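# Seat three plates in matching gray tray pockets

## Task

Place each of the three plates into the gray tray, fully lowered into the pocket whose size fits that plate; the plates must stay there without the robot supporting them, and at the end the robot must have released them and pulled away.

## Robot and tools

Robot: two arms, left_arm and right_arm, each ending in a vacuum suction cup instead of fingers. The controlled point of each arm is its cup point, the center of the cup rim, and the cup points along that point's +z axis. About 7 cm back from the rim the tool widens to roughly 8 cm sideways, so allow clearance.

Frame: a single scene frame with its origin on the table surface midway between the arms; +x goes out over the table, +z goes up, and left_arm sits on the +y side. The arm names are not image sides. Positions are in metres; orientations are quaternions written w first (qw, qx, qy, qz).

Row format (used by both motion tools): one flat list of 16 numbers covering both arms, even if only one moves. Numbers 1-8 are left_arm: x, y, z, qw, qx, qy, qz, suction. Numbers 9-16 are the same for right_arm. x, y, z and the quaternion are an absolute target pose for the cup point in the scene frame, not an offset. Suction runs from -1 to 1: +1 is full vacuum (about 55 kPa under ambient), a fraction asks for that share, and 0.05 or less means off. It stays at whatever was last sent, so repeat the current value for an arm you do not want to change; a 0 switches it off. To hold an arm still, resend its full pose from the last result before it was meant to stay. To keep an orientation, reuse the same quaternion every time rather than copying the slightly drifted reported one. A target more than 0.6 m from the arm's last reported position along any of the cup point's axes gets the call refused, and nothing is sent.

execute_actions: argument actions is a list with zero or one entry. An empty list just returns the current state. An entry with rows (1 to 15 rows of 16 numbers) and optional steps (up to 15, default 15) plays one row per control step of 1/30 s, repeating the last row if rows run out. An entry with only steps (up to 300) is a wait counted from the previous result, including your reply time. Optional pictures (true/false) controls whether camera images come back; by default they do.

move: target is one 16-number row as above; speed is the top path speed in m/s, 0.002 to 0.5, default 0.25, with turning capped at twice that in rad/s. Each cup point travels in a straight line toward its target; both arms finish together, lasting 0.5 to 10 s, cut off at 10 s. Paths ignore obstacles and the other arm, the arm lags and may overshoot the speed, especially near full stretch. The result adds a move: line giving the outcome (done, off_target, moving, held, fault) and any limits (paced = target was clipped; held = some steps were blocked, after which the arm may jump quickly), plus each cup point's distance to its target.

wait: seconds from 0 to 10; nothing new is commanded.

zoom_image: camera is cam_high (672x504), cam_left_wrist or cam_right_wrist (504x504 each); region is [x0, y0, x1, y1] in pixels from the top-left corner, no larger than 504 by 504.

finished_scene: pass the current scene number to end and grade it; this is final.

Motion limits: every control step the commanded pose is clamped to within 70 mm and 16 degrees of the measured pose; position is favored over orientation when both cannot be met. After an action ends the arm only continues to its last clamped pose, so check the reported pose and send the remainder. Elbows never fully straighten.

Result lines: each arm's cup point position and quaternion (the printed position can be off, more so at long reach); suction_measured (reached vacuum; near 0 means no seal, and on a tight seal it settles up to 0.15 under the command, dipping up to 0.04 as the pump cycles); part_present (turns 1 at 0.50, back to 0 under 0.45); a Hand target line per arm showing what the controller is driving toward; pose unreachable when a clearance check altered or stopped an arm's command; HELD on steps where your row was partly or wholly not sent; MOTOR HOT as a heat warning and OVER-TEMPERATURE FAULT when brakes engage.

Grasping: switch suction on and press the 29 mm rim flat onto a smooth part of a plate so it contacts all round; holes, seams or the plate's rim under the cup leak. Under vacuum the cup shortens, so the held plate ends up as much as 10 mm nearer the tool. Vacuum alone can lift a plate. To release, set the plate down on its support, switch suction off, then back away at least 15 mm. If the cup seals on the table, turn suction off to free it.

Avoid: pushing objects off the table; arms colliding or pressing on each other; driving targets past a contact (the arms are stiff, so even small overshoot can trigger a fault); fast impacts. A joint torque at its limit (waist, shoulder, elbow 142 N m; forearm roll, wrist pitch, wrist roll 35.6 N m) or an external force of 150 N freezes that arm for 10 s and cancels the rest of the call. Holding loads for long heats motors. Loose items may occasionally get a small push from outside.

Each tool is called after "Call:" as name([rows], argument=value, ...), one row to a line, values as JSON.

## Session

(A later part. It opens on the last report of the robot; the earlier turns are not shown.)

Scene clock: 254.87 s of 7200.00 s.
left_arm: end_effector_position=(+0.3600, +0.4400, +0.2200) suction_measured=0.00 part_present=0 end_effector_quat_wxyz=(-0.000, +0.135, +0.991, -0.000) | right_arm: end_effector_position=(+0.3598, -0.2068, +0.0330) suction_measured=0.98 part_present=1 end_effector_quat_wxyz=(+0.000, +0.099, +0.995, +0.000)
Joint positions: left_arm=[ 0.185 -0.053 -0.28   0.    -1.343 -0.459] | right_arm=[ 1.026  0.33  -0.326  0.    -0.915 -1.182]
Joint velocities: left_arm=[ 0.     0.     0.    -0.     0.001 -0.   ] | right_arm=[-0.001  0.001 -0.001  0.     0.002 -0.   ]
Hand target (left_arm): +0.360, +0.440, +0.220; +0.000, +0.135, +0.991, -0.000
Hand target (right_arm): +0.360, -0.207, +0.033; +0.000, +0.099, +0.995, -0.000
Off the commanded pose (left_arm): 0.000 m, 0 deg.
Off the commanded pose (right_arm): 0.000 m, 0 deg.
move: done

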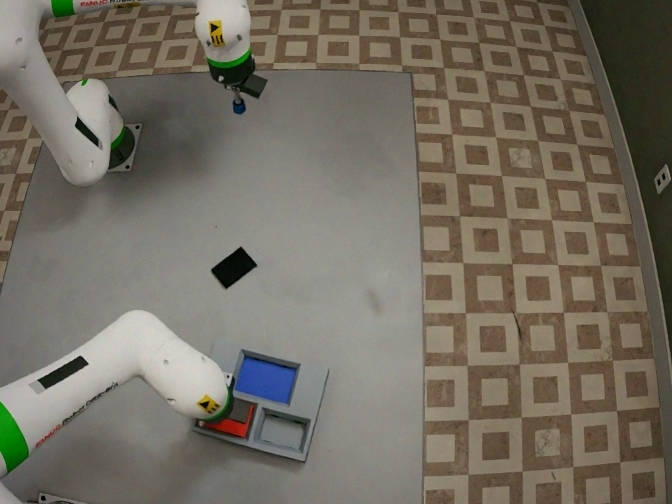

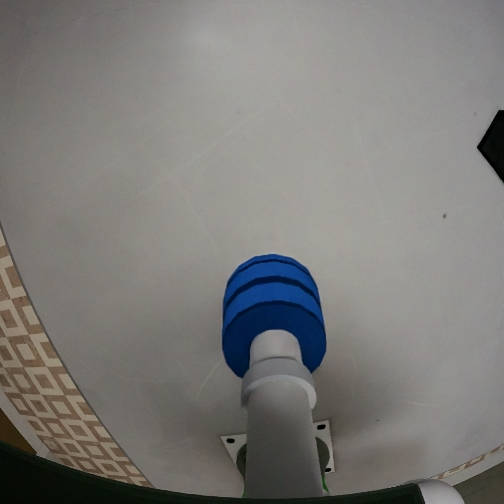

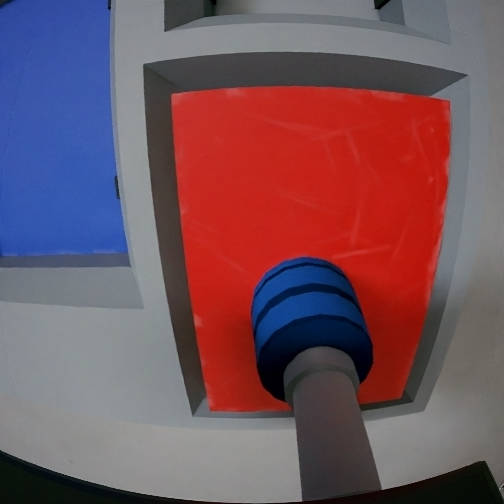

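Call:
move(target=[0.36,0.44,0.22,0,0.1352,0.9908,0,0,0.3596,-0.2068,0.028,0,0.0985,0.9951,0,1], speed=0.012)

Call:
move(target=[0.36,0.44,0.22,0,0.1352,0.9908,0,0,0.3596,-0.2068,0.024,0,0.0985,0.9951,0,1], speed=0.01)

Scene clock: 269.37 s of 7200.00 s.
left_arm: end_effector_position=(+0.3600, +0.4400, +0.2200) suction_measured=0.00 part_present=0 end_effector_quat_wxyz=(+0.000, +0.135, +0.991, +0.000) | right_arm: end_effector_position=(+0.3596, -0.2068, +0.0280) suction_measured=1.00 part_present=1 end_effector_quat_wxyz=(-0.000, +0.099, +0.995, +0.000)
Joint positions: left_arm=[ 0.185 -0.053 -0.28   0.    -1.343 -0.459] | right_arm=[ 1.027  0.338 -0.33  -0.    -0.903 -1.182]
Joint velocities: left_arm=[ 0.001 -0.     0.001  0.     0.    -0.   ] | right_arm=[ 0.     0.     0.    -0.002  0.001 -0.001]
Hand target (left_arm): +0.360, +0.440, +0.220; +0.000, +0.135, +0.991, +0.000
Hand target (right_arm): +0.360, -0.207, +0.028; +0.000, +0.099, +0.995, -0.000
Off the commanded pose (left_arm): 0.000 m, 0 deg.
Off the commanded pose (right_arm): 0.000 m, 0 deg.
move: done

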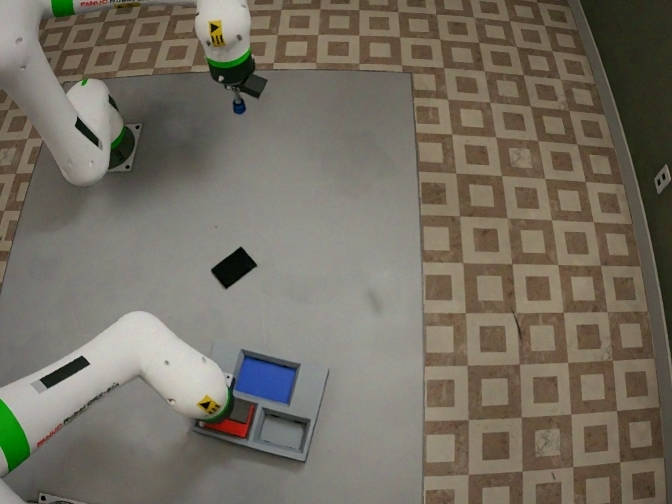

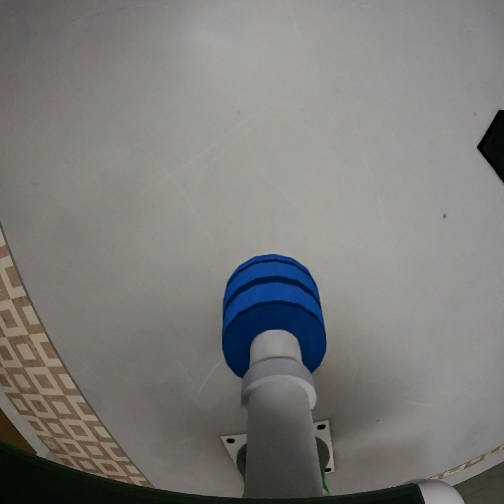

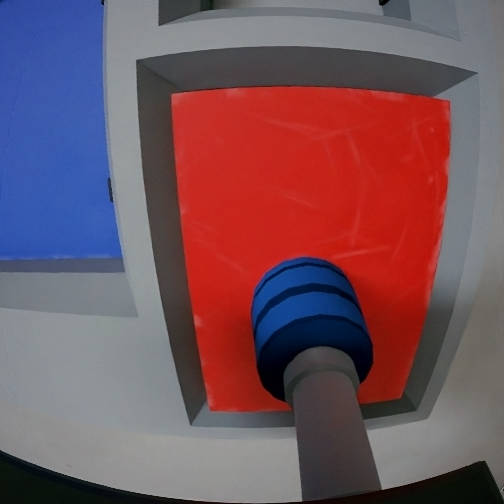

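Scene clock: 270.07 s of 7200.00 s.
left_arm: end_effector_position=(+0.3600, +0.4400, +0.2200) suction_measured=0.00 part_present=0 end_effector_quat_wxyz=(+0.000, +0.135, +0.991, +0.000) | right_arm: end_effector_position=(+0.3596, -0.2068, +0.0240) suction_measured=0.99 part_present=1 end_effector_quat_wxyz=(+0.000, +0.099, +0.995, +0.000)
Joint positions: left_arm=[ 0.185 -0.053 -0.28  -0.    -1.343 -0.459] | right_arm=[ 1.027  0.344 -0.333 -0.    -0.894 -1.182]
Joint velocities: left_arm=[-0. -0. -0.  0.  0.  0.] | right_arm=[ 0.     0.    -0.    -0.     0.002  0.   ]
Hand target (left_arm): +0.360, +0.440, +0.220; +0.000, +0.135, +0.991, -0.000
Hand target (right_arm): +0.360, -0.207, +0.024; +0.000, +0.099, +0.995, -0.000
Off the commanded pose (left_arm): 0.000 m, 0 deg.
Off the commanded pose (right_arm): 0.000 m, 0 deg.
move: done

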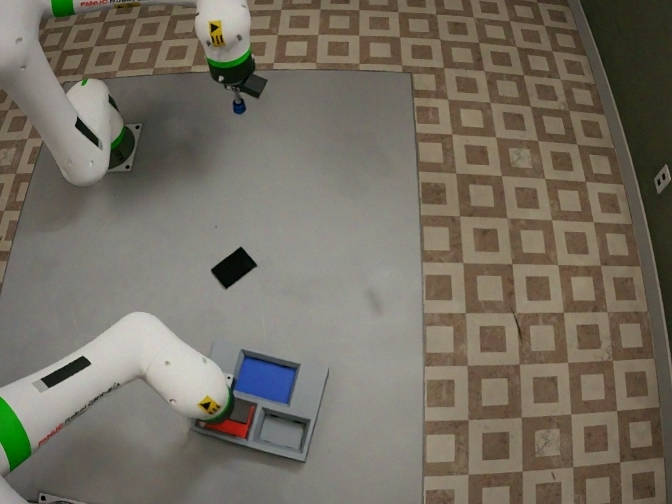

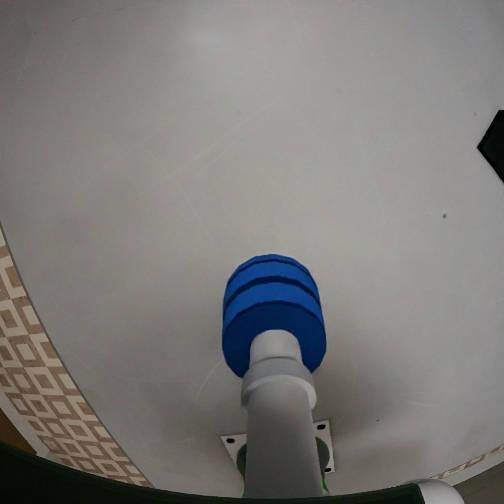

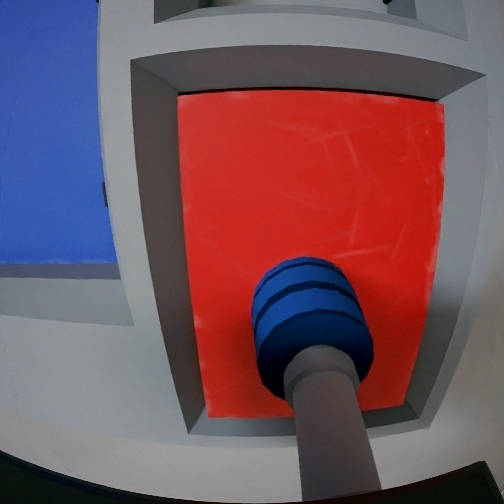

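Call:
move(target=[0.36,0.44,0.22,0,0.1352,0.9908,0,0,0.3599,-0.2069,0.0285,0,0.0985,0.9951,0,1], speed=0.012)

Call:
move(target=[0.36,0.44,0.22,0,0.1352,0.9908,0,0,0.3599,-0.2069,0.024,0,0.0985,0.9951,0,1], speed=0.01)

Scene clock: 280.87 s of 7200.00 s.
left_arm: end_effector_position=(+0.3600, +0.4400, +0.2200) suction_measured=0.00 part_present=0 end_effector_quat_wxyz=(-0.000, +0.135, +0.991, -0.000) | right_arm: end_effector_position=(+0.3599, -0.2069, +0.0285) suction_measured=0.98 part_present=1 end_effector_quat_wxyz=(-0.000, +0.098, +0.995, -0.000)
Joint positions: left_arm=[ 0.185 -0.053 -0.28   0.    -1.343 -0.459] | right_arm=[ 1.026  0.338 -0.329  0.    -0.904 -1.181]
Joint velocities: left_arm=[ 0.001 -0.001  0.001  0.     0.    -0.001] | right_arm=[ 0.    -0.001  0.001 -0.001  0.     0.   ]
Hand target (left_arm): +0.360, +0.440, +0.220; +0.000, +0.135, +0.991, -0.000
Hand target (right_arm): +0.360, -0.207, +0.028; -0.000, +0.099, +0.995, +0.000
Off the commanded pose (left_arm): 0.000 m, 0 deg.
Off the commanded pose (right_arm): 0.000 m, 0 deg.
move: done

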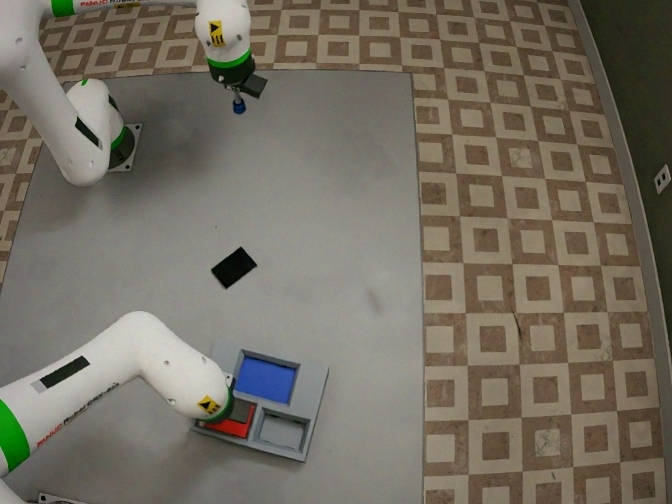

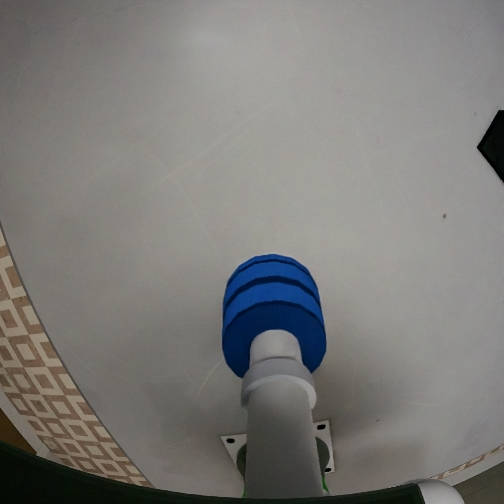

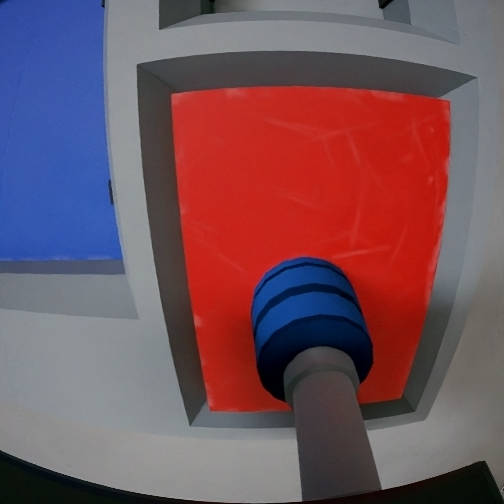

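Scene clock: 281.57 s of 7200.00 s.
left_arm: end_effector_position=(+0.3600, +0.4400, +0.2200) suction_measured=0.00 part_present=0 end_effector_quat_wxyz=(-0.000, +0.135, +0.991, -0.000) | right_arm: end_effector_position=(+0.3599, -0.2069, +0.0240) suction_measured=0.99 part_present=1 end_effector_quat_wxyz=(+0.000, +0.098, +0.995, +0.000)
Joint positions: left_arm=[ 0.185 -0.053 -0.28   0.    -1.343 -0.459] | right_arm=[ 1.026  0.345 -0.332  0.    -0.894 -1.181]
Joint velocities: left_arm=[ 0.     0.    -0.001  0.     0.001 -0.   ] | right_arm=[ 0.001  0.001 -0.    -0.    -0.001  0.001]
Hand target (left_arm): +0.360, +0.440, +0.220; -0.000, +0.135, +0.991, -0.000
Hand target (right_arm): +0.360, -0.207, +0.024; +0.000, +0.099, +0.995, -0.000
Off the commanded pose (left_arm): 0.000 m, 0 deg.
Off the commanded pose (right_arm): 0.000 m, 0 deg.
move: done

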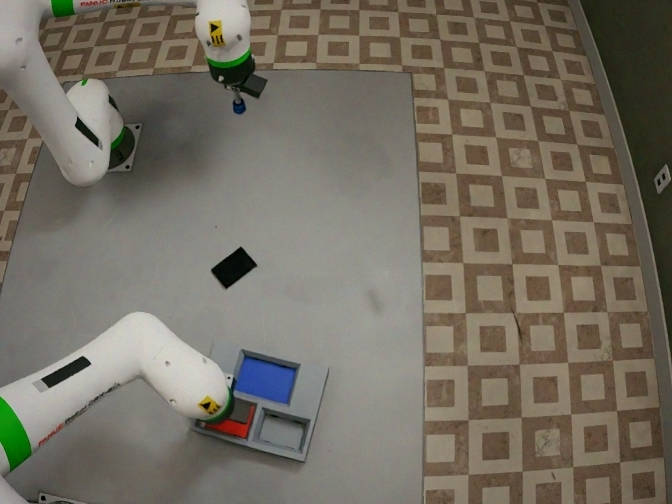

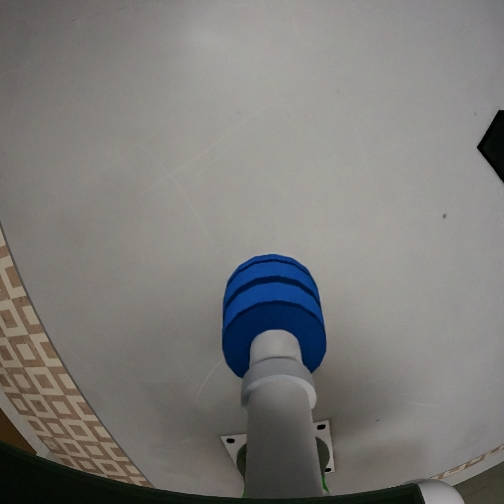

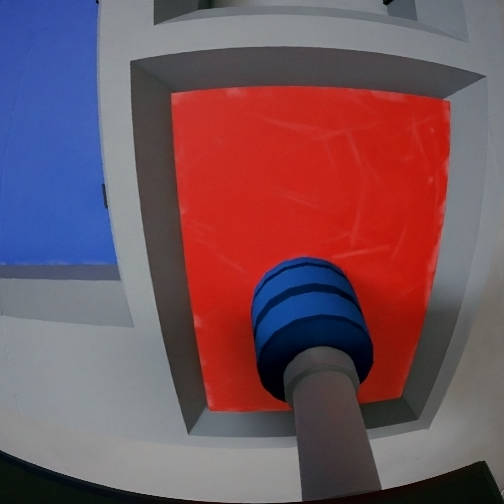

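Call:
move(target=[0.36,0.44,0.22,0,0.1352,0.9908,0,0,0.3599,-0.2069,0.018,0,0.0985,0.9951,0,1], speed=0.012)

Scene clock: 286.27 s of 7200.00 s.
left_arm: end_effector_position=(+0.3600, +0.4400, +0.2200) suction_measured=0.00 part_present=0 end_effector_quat_wxyz=(-0.000, +0.135, +0.991, -0.000) | right_arm: end_effector_position=(+0.3599, -0.2069, +0.0180) suction_measured=0.99 part_present=1 end_effector_quat_wxyz=(+0.000, +0.099, +0.995, +0.000)
Joint positions: left_arm=[ 0.185 -0.053 -0.28   0.    -1.343 -0.459] | right_arm=[ 1.026  0.355 -0.336  0.    -0.88  -1.181]
Joint velocities: left_arm=[-0.     0.     0.001 -0.     0.001  0.001] | right_arm=[-0.002  0.    -0.001  0.001  0.002 -0.001]
Hand target (left_arm): +0.360, +0.440, +0.220; +0.000, +0.135, +0.991, -0.000
Hand target (right_arm): +0.360, -0.207, +0.018; +0.000, +0.099, +0.995, -0.000
Off the commanded pose (left_arm): 0.000 m, 0 deg.
Off the commanded pose (right_arm): 0.000 m, 0 deg.
move: done

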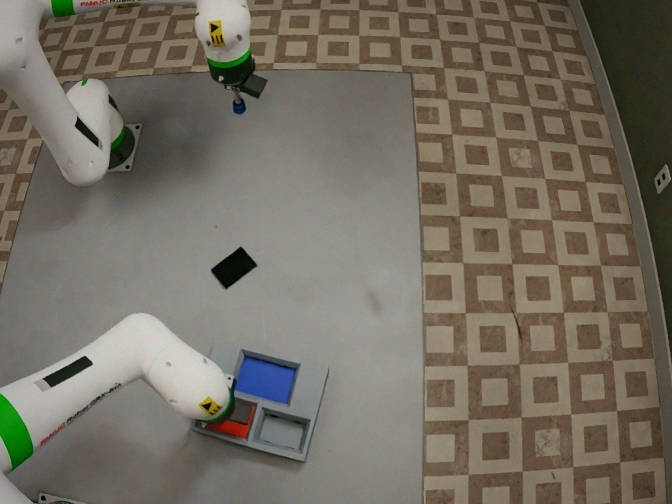

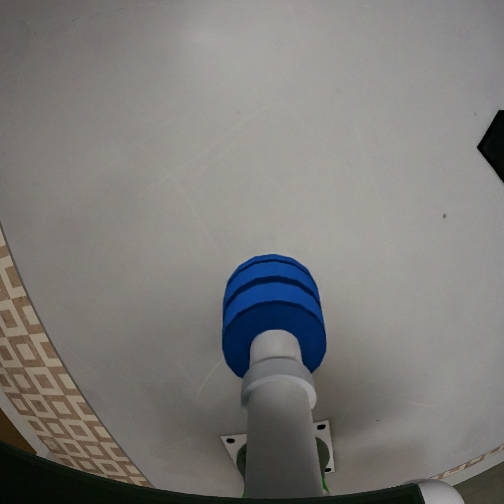

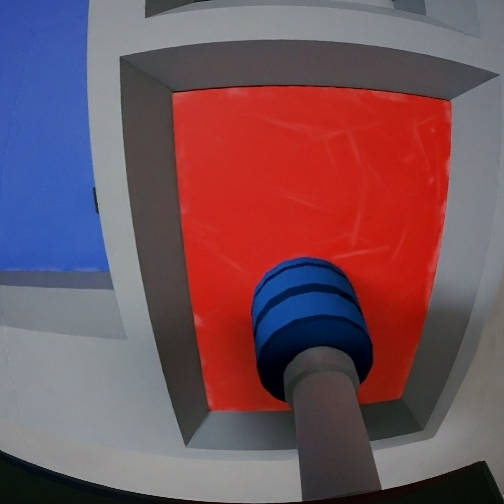

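Call:
move(target=[0.36,0.44,0.22,0,0.1352,0.9908,0,0,0.3599,-0.2069,0.0065,0,0.0985,0.9951,0,1], speed=0.015)

Call:
move(target=[0.36,0.44,0.22,0,0.1352,0.9908,0,0,0.3599,-0.2069,0.0053,0,0.0985,0.9951,0,1], speed=0.005)

Scene clock: 293.57 s of 7200.00 s.
left_arm: end_effector_position=(+0.3600, +0.4400, +0.2200) suction_measured=0.00 part_present=0 end_effector_quat_wxyz=(-0.000, +0.135, +0.991, -0.000) | right_arm: end_effector_position=(+0.3599, -0.2069, +0.0065) suction_measured=0.96 part_present=1 end_effector_quat_wxyz=(+0.000, +0.099, +0.995, +0.000)
Joint positions: left_arm=[ 0.185 -0.053 -0.28   0.    -1.343 -0.459] | right_arm=[ 1.026  0.374 -0.343  0.    -0.854 -1.181]
Joint velocities: left_arm=[ 0.     0.001  0.    -0.    -0.    -0.   ] | right_arm=[ 0.     0.001 -0.     0.     0.    -0.001]
Hand target (left_arm): +0.360, +0.440, +0.220; +0.000, +0.135, +0.991, -0.000
Hand target (right_arm): +0.360, -0.207, +0.007; +0.000, +0.099, +0.995, -0.000
Off the commanded pose (left_arm): 0.000 m, 0 deg.
Off the commanded pose (right_arm): 0.000 m, 0 deg.
move: done

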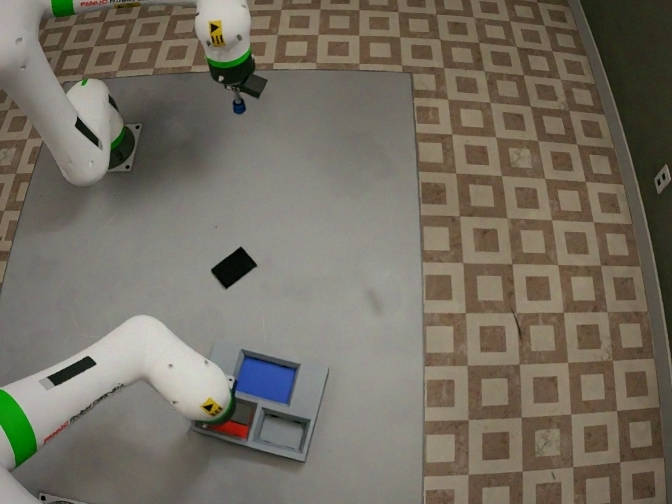

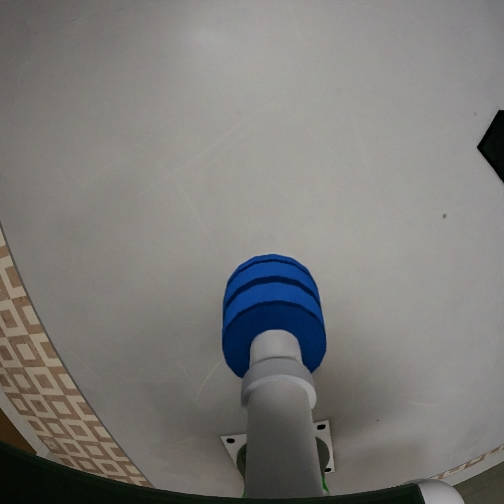

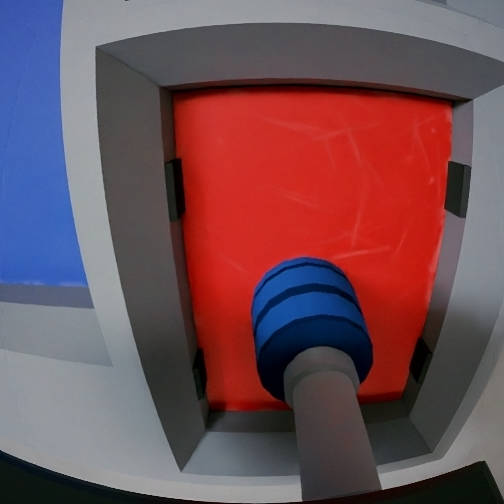

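Scene clock: 294.27 s of 7200.00 s.
left_arm: end_effector_position=(+0.3600, +0.4400, +0.2200) suction_measured=0.00 part_present=0 end_effector_quat_wxyz=(-0.000, +0.135, +0.991, -0.000) | right_arm: end_effector_position=(+0.3599, -0.2069, +0.0053) suction_measured=0.96 part_present=1 end_effector_quat_wxyz=(+0.000, +0.099, +0.995, -0.000)
Joint positions: left_arm=[ 0.185 -0.053 -0.28   0.    -1.343 -0.459] | right_arm=[ 1.026  0.376 -0.344  0.    -0.851 -1.181]
Joint velocities: left_arm=[ 0.    -0.001  0.001  0.     0.001  0.   ] | right_arm=[ 0.     0.     0.     0.001  0.001 -0.002]
Hand target (left_arm): +0.360, +0.440, +0.220; -0.000, +0.135, +0.991, -0.000
Hand target (right_arm): +0.360, -0.207, +0.005; +0.000, +0.099, +0.995, -0.000
Off the commanded pose (left_arm): 0.000 m, 0 deg.
Off the commanded pose (right_arm): 0.000 m, 0 deg.
move: done

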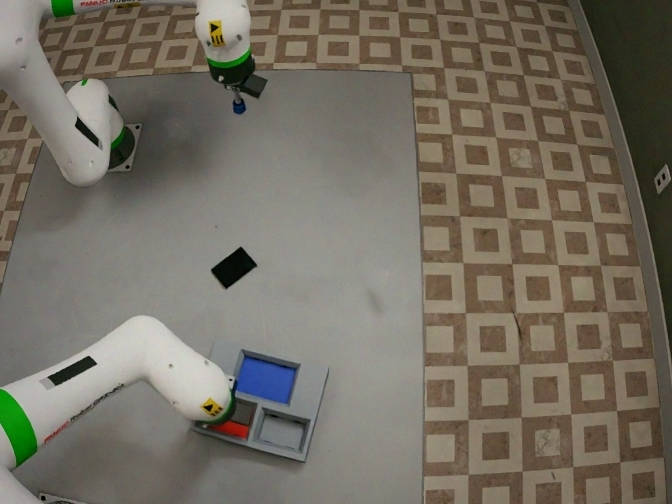

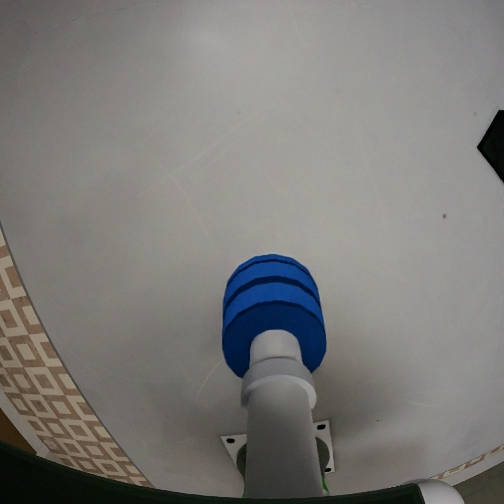

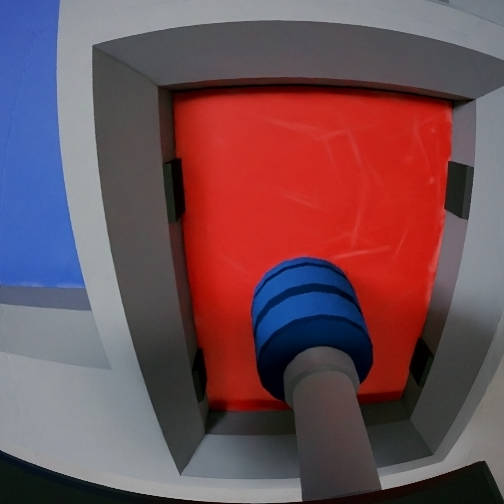

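Call:
move(target=[0.36,0.44,0.22,0,0.1352,0.9908,0,0,0.3599,-0.2069,0.0043,0,0.0985,0.9951,0,1], speed=0.005)

Scene clock: 299.90 s of 7200.00 s.
left_arm: end_effector_position=(+0.3600, +0.4400, +0.2200) suction_measured=0.00 part_present=0 end_effector_quat_wxyz=(-0.000, +0.135, +0.991, -0.000) | right_arm: end_effector_position=(+0.3599, -0.2069, +0.0043) suction_measured=0.99 part_present=1 end_effector_quat_wxyz=(+0.000, +0.099, +0.995, +0.000)
Joint positions: left_arm=[ 0.185 -0.053 -0.28   0.    -1.343 -0.459] | right_arm=[ 1.026  0.377 -0.345  0.    -0.848 -1.181]
Joint velocities: left_arm=[-0.001 -0.    -0.001  0.     0.001  0.   ] | right_arm=[ 0.     0.001 -0.001 -0.001  0.001  0.001]
Hand target (left_arm): +0.360, +0.440, +0.220; +0.000, +0.135, +0.991, -0.000
Hand target (right_arm): +0.360, -0.207, +0.004; +0.000, +0.099, +0.995, -0.000
Off the commanded pose (left_arm): 0.000 m, 0 deg.
Off the commanded pose (right_arm): 0.000 m, 0 deg.
move: done

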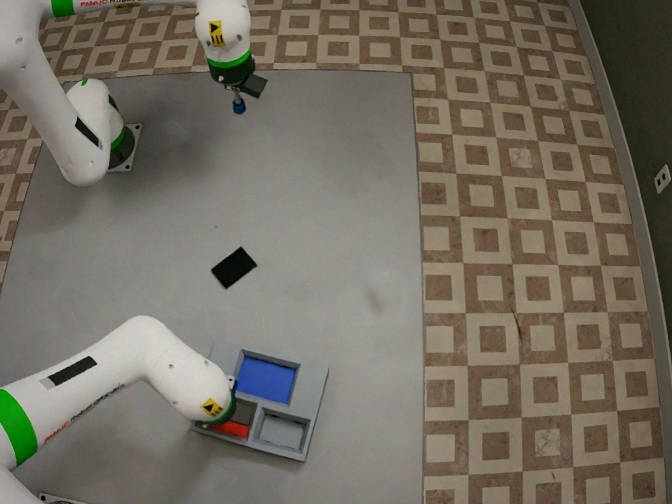

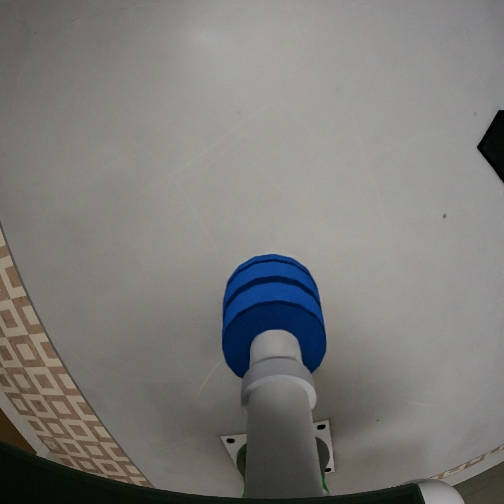

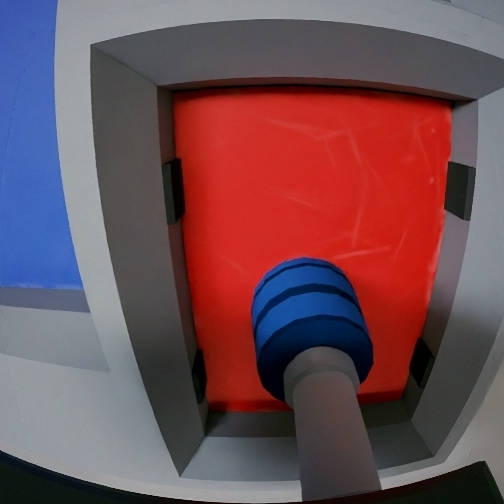

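Call:
move(target=[0.36,0.44,0.22,0,0.1352,0.9908,0,0,0.3599,-0.2069,0.0036,0,0.0985,0.9951,0,1], speed=0.005)

Scene clock: 305.67 s of 7200.00 s.
left_arm: end_effector_position=(+0.3600, +0.4400, +0.2200) suction_measured=0.00 part_present=0 end_effector_quat_wxyz=(-0.000, +0.135, +0.991, -0.000) | right_arm: end_effector_position=(+0.3599, -0.2069, +0.0037) suction_measured=0.96 part_present=1 end_effector_quat_wxyz=(+0.000, +0.099, +0.995, +0.000)
Joint positions: left_arm=[ 0.185 -0.053 -0.28   0.    -1.343 -0.459] | right_arm=[ 1.026  0.379 -0.345  0.    -0.847 -1.181]
Joint velocities: left_arm=[-0. -0. -0.  0.  0.  0.] | right_arm=[ 0.001  0.001  0.    -0.    -0.001  0.   ]
Hand target (left_arm): +0.360, +0.440, +0.220; -0.000, +0.135, +0.991, -0.000
Hand target (right_arm): +0.360, -0.207, +0.004; +0.000, +0.099, +0.995, -0.000
Off the commanded pose (left_arm): 0.000 m, 0 deg.
Off the commanded pose (right_arm): 0.000 m, 0 deg.
move: done

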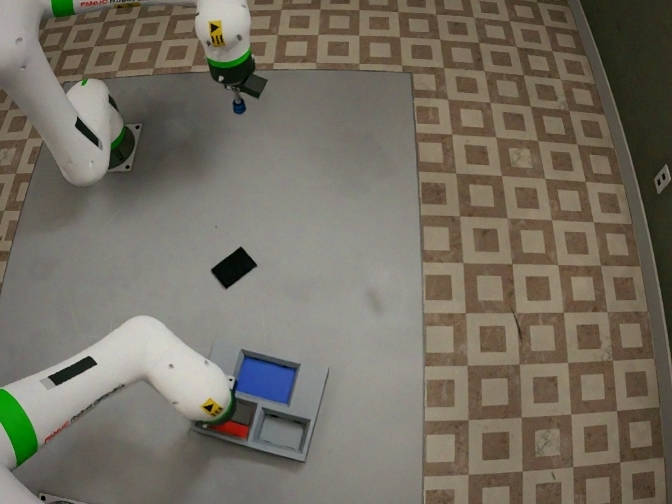

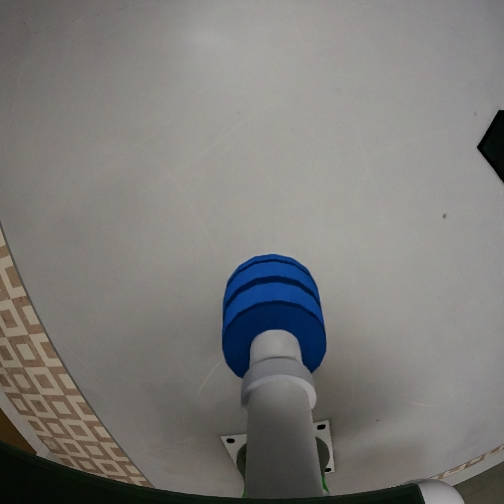

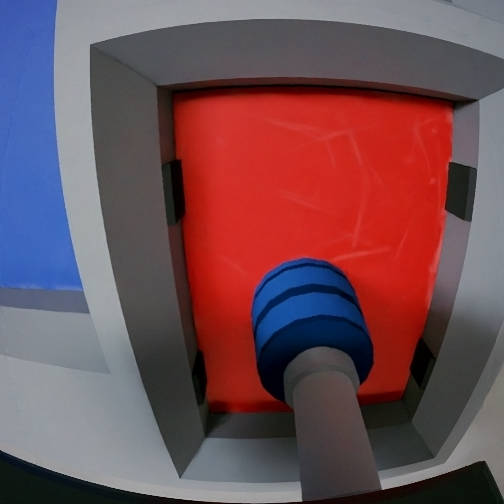

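Seated. Release and go to black.

Call:
execute_actions([
  {"rows":[[0.36,0.44,0.22,0,0.1352,0.9908,0,0,0.3599,-0.2069,0.0043,0,0.0985,0.9951,0,0]],"steps":6},
], pictures=false)

Call:
move(target=[0.36,0.44,0.22,0,0.1352,0.9908,0,0,0.3599,-0.2069,0.06,0,0.0985,0.9951,0,0], speed=0.15)

Call:
move(target=[0.36,0.44,0.22,0,0.1352,0.9908,0,0,0.342,0.137,0.05,0,-0.375,0.927,0,0], speed=0.3)

Scene clock: 315.83 s of 7200.00 s.
left_arm: end_effector_position=(+0.3600, +0.4400, +0.2200) suction_measured=0.00 part_present=0 end_effector_quat_wxyz=(-0.000, +0.135, +0.991, -0.000) | right_arm: end_effector_position=(+0.3598, -0.2070, +0.0040) suction_measured=0.00 part_present=0 end_effector_quat_wxyz=(-0.000, +0.098, +0.995, -0.000)
Joint positions: left_arm=[ 0.185 -0.053 -0.28   0.    -1.343 -0.459] | right_arm=[ 1.026  0.378 -0.345  0.    -0.848 -1.181]
Joint velocities: left_arm=[-0.001 -0.    -0.    -0.    -0.    -0.   ] | right_arm=[ 0.    -0.002  0.002  0.001 -0.005 -0.002]
Hand target (left_arm): +0.360, +0.440, +0.220; +0.000, +0.135, +0.991, -0.000
Hand target (right_arm): +0.360, -0.207, +0.004; +0.000, +0.099, +0.995, +0.000
Off the commanded pose (left_arm): 0.000 m, 0 deg.
Off the commanded pose (right_arm): 0.000 m, 0 deg.
Steps of this call (steps 1 to 299: nothing new was sent; steps 300 to 305: all 6 steps of this action). Readings (end_effector_position | what the end effector reports):
300: left_arm (+0.3600, +0.4400, +0.2200) | right_arm (+0.3599, -0.2069, +0.0036) | left_arm suction_measured=0.00 part_present=0 | right_arm suction_measured=0.11 part_present=0
301: left_arm (+0.3600, +0.4400, +0.2200) | right_arm (+0.3599, -0.2069, +0.0037) | left_arm suction_measured=0.00 part_present=0 | right_arm suction_measured=0.00 part_present=0
303: left_arm (+0.3600, +0.4400, +0.2200) | right_arm (+0.3598, -0.2070, +0.0039) | left_arm suction_measured=0.00 part_present=0 | right_arm suction_measured=0.00 part_present=0
305: the state above

Scene clock: 316.87 s of 7200.00 s.
left_arm: end_effector_position=(+0.3600, +0.4400, +0.2200) suction_measured=0.00 part_present=0 end_effector_quat_wxyz=(-0.000, +0.135, +0.991, -0.000) | right_arm: end_effector_position=(+0.3598, -0.2070, +0.0599) suction_measured=0.00 part_present=0 end_effector_quat_wxyz=(-0.000, +0.098, +0.995, -0.000)
Joint positions: left_arm=[ 0.185 -0.053 -0.28   0.    -1.343 -0.459] | right_arm=[ 1.026  0.29  -0.304 -0.    -0.977 -1.181]
Joint velocities: left_arm=[ 0.    -0.001  0.     0.    -0.     0.   ] | right_arm=[-0.    -0.001 -0.    -0.    -0.002 -0.   ]
Hand target (left_arm): +0.360, +0.440, +0.220; -0.000, +0.135, +0.991, -0.000
Hand target (right_arm): +0.360, -0.207, +0.060; -0.000, +0.098, +0.995, +0.000
Off the commanded pose (left_arm): 0.000 m, 0 deg.
Off the commanded pose (right_arm): 0.000 m, 0 deg.
move: done

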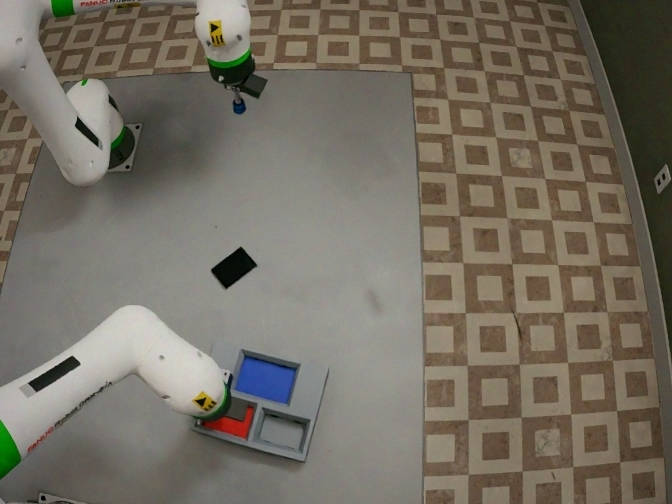

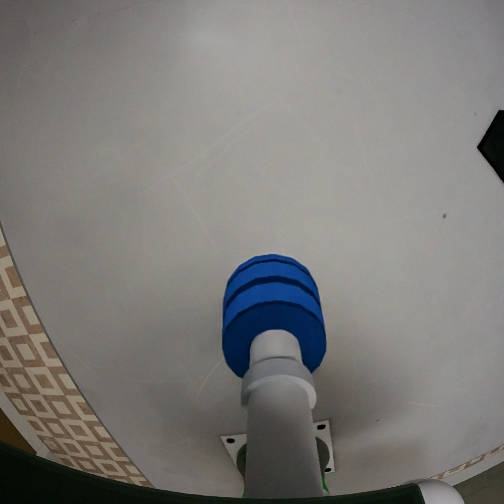

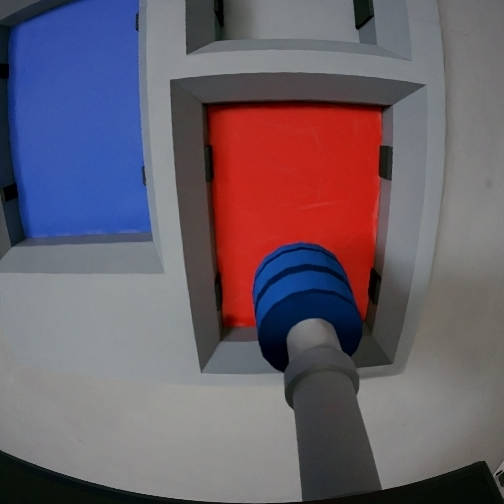

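Scene clock: 319.00 s of 7200.00 s.
left_arm: end_effector_position=(+0.3600, +0.4400, +0.2200) suction_measured=0.00 part_present=0 end_effector_quat_wxyz=(-0.000, +0.135, +0.991, -0.000) | right_arm: end_effector_position=(+0.3420, +0.1371, +0.0506) suction_measured=0.00 part_present=0 end_effector_quat_wxyz=(-0.000, -0.375, +0.927, +0.000)
Joint positions: left_arm=[ 0.185 -0.053 -0.28   0.    -1.343 -0.459] | right_arm=[ 1.299  0.919  0.671 -0.    -1.323 -0.488]
Joint velocities: left_arm=[ 0.001 -0.    -0.     0.     0.001  0.   ] | right_arm=[-0.001  0.003  0.005 -0.001 -0.006  0.003]
Hand target (left_arm): +0.360, +0.440, +0.220; +0.000, +0.135, +0.991, -0.000
Hand target (right_arm): +0.342, +0.137, +0.051; -0.000, -0.375, +0.927, +0.000
Off the commanded pose (left_arm): 0.000 m, 0 deg.
Off the commanded pose (right_arm): 0.001 m, 0 deg.
move: done

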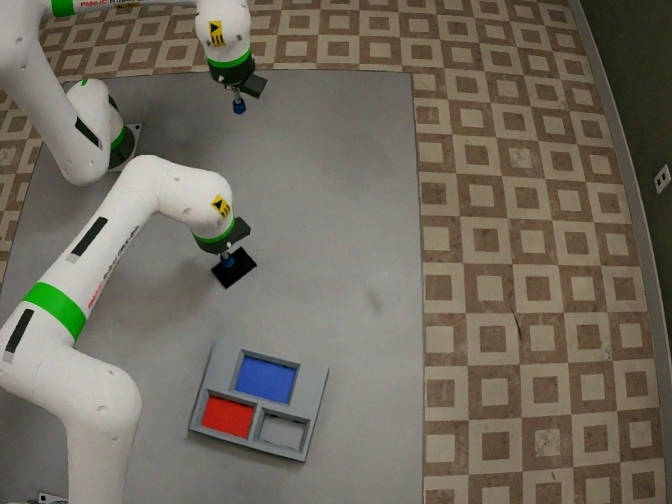

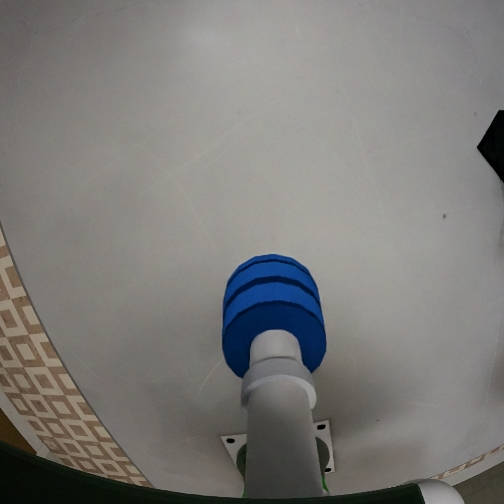

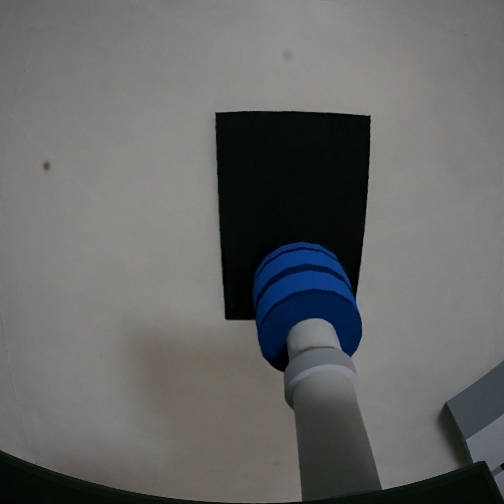

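Call:
move(target=[0.36,0.44,0.22,0,0.1352,0.9908,0,0,0.3434,0.1415,0.022,0,-0.3706,0.9288,0,1], speed=0.08)

Call:
move(target=[0.36,0.44,0.22,0,0.1352,0.9908,0,0,0.3434,0.1415,0.0095,0,-0.3706,0.9288,0,1], speed=0.02)

Call:
execute_actions([
  {"steps":10},
], pictures=false)

Scene clock: 331.40 s of 7200.00 s.
left_arm: end_effector_position=(+0.3600, +0.4400, +0.2200) suction_measured=0.00 part_present=0 end_effector_quat_wxyz=(-0.000, +0.135, +0.991, +0.000) | right_arm: end_effector_position=(+0.3434, +0.1415, +0.0220) suction_measured=0.00 part_present=0 end_effector_quat_wxyz=(-0.000, -0.371, +0.929, -0.000)
Joint positions: left_arm=[ 0.185 -0.053 -0.28  -0.    -1.343 -0.459] | right_arm=[ 1.299  0.957  0.669  0.    -1.284 -0.498]
Joint velocities: left_arm=[-0.     0.     0.     0.     0.001 -0.   ] | right_arm=[-0.     0.001  0.002  0.001  0.001 -0.001]
Hand target (left_arm): +0.360, +0.440, +0.220; +0.000, +0.135, +0.991, -0.000
Hand target (right_arm): +0.343, +0.142, +0.022; +0.000, -0.371, +0.929, -0.000
Off the commanded pose (left_arm): 0.000 m, 0 deg.
Off the commanded pose (right_arm): 0.000 m, 0 deg.
After step 90, 8.63 s passed at rest.
move: done

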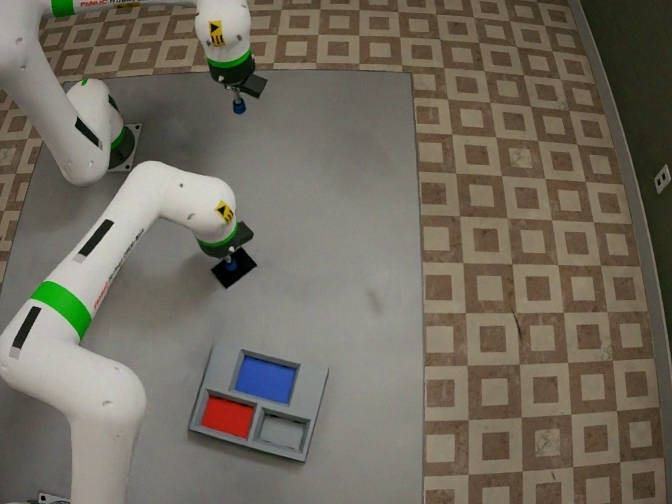

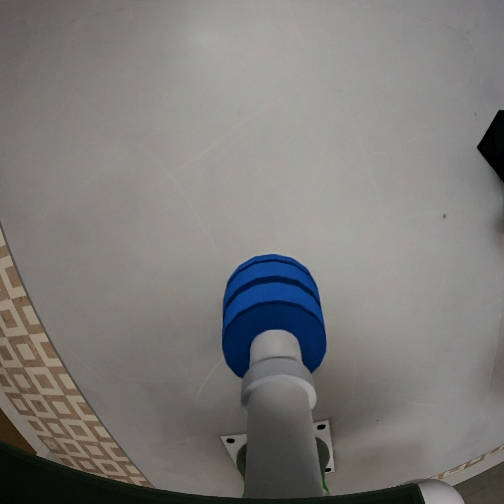

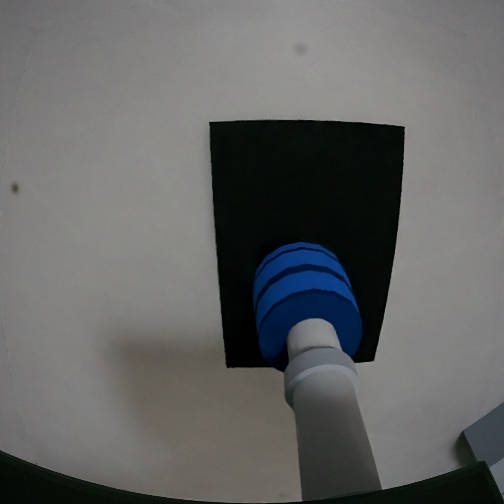

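Scene clock: 332.27 s of 7200.00 s.
left_arm: end_effector_position=(+0.3600, +0.4400, +0.2200) suction_measured=0.00 part_present=0 end_effector_quat_wxyz=(-0.000, +0.135, +0.991, -0.000) | right_arm: end_effector_position=(+0.3434, +0.1415, +0.0095) suction_measured=0.45 part_present=0 end_effector_quat_wxyz=(+0.000, -0.371, +0.929, +0.000)
Joint positions: left_arm=[ 0.185 -0.053 -0.28   0.    -1.343 -0.459] | right_arm=[ 1.299  0.968  0.66   0.    -1.263 -0.498]
Joint velocities: left_arm=[ 0.     0.     0.     0.    -0.001  0.   ] | right_arm=[-0.001  0.001 -0.001 -0.001 -0.     0.001]
Hand target (left_arm): +0.360, +0.440, +0.220; +0.000, +0.135, +0.991, -0.000
Hand target (right_arm): +0.343, +0.142, +0.010; +0.000, -0.371, +0.929, -0.000
Off the commanded pose (left_arm): 0.000 m, 0 deg.
Off the commanded pose (right_arm): 0.000 m, 0 deg.
move: done

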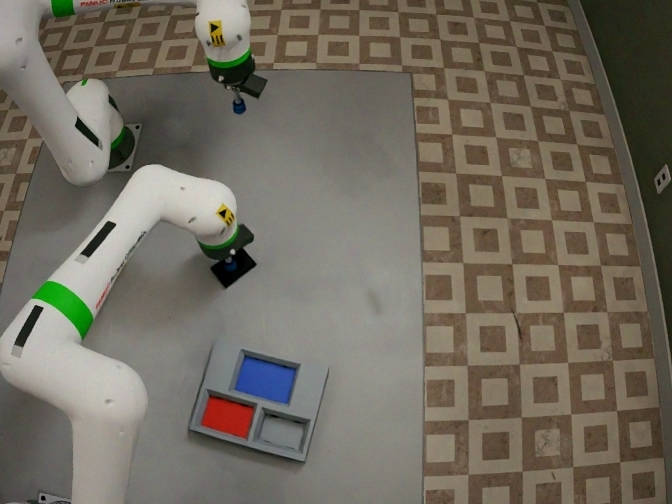

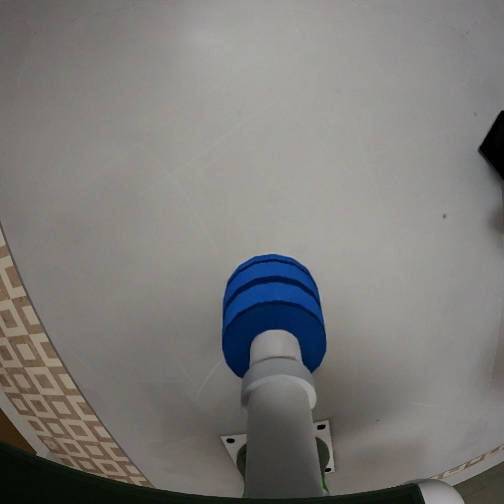

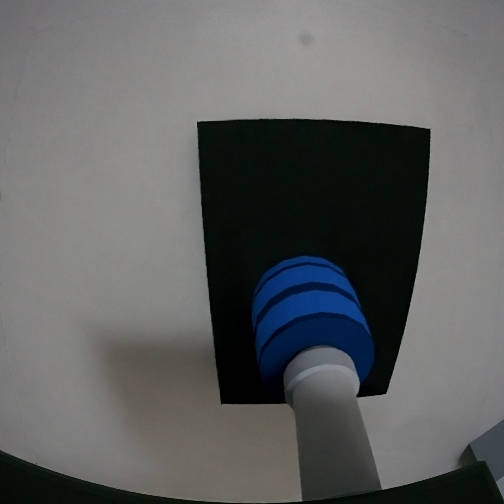

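Scene clock: 332.60 s of 7200.00 s.
left_arm: end_effector_position=(+0.3600, +0.4400, +0.2200) suction_measured=0.00 part_present=0 end_effector_quat_wxyz=(-0.000, +0.135, +0.991, -0.000) | right_arm: end_effector_position=(+0.3434, +0.1415, +0.0095) suction_measured=0.90 part_present=1 end_effector_quat_wxyz=(+0.000, -0.371, +0.929, -0.000)
Joint positions: left_arm=[ 0.185 -0.053 -0.28   0.    -1.343 -0.459] | right_arm=[ 1.299  0.968  0.66   0.    -1.262 -0.498]
Joint velocities: left_arm=[-0.     0.     0.001 -0.     0.     0.   ] | right_arm=[-0.001  0.    -0.001  0.    -0.    -0.   ]
Hand target (left_arm): +0.360, +0.440, +0.220; +0.000, +0.135, +0.991, -0.000
Hand target (right_arm): +0.343, +0.142, +0.010; +0.000, -0.371, +0.929, -0.000
Off the commanded pose (left_arm): 0.000 m, 0 deg.
Off the commanded pose (right_arm): 0.000 m, 0 deg.
Steps of this call (steps 1 to 10: nothing new was sent). Readings (end_effector_position | what the end effector reports):
1: left_arm (+0.3600, +0.4400, +0.2200) | right_arm (+0.3434, +0.1415, +0.0095) | left_arm suction_measured=0.00 part_present=0 | right_arm suction_measured=0.51 part_present=1
2: left_arm (+0.3600, +0.4400, +0.2200) | right_arm (+0.3434, +0.1415, +0.0095) | left_arm suction_measured=0.00 part_present=0 | right_arm suction_measured=0.58 part_present=1
4: left_arm (+0.3600, +0.4400, +0.2200) | right_arm (+0.3434, +0.1415, +0.0095) | left_arm suction_measured=0.00 part_present=0 | right_arm suction_measured=0.69 part_present=1
8: left_arm (+0.3600, +0.4400, +0.2200) | right_arm (+0.3434, +0.1415, +0.0095) | left_arm suction_measured=0.00 part_present=0 | right_arm suction_measured=0.85 part_present=1
10: the state above


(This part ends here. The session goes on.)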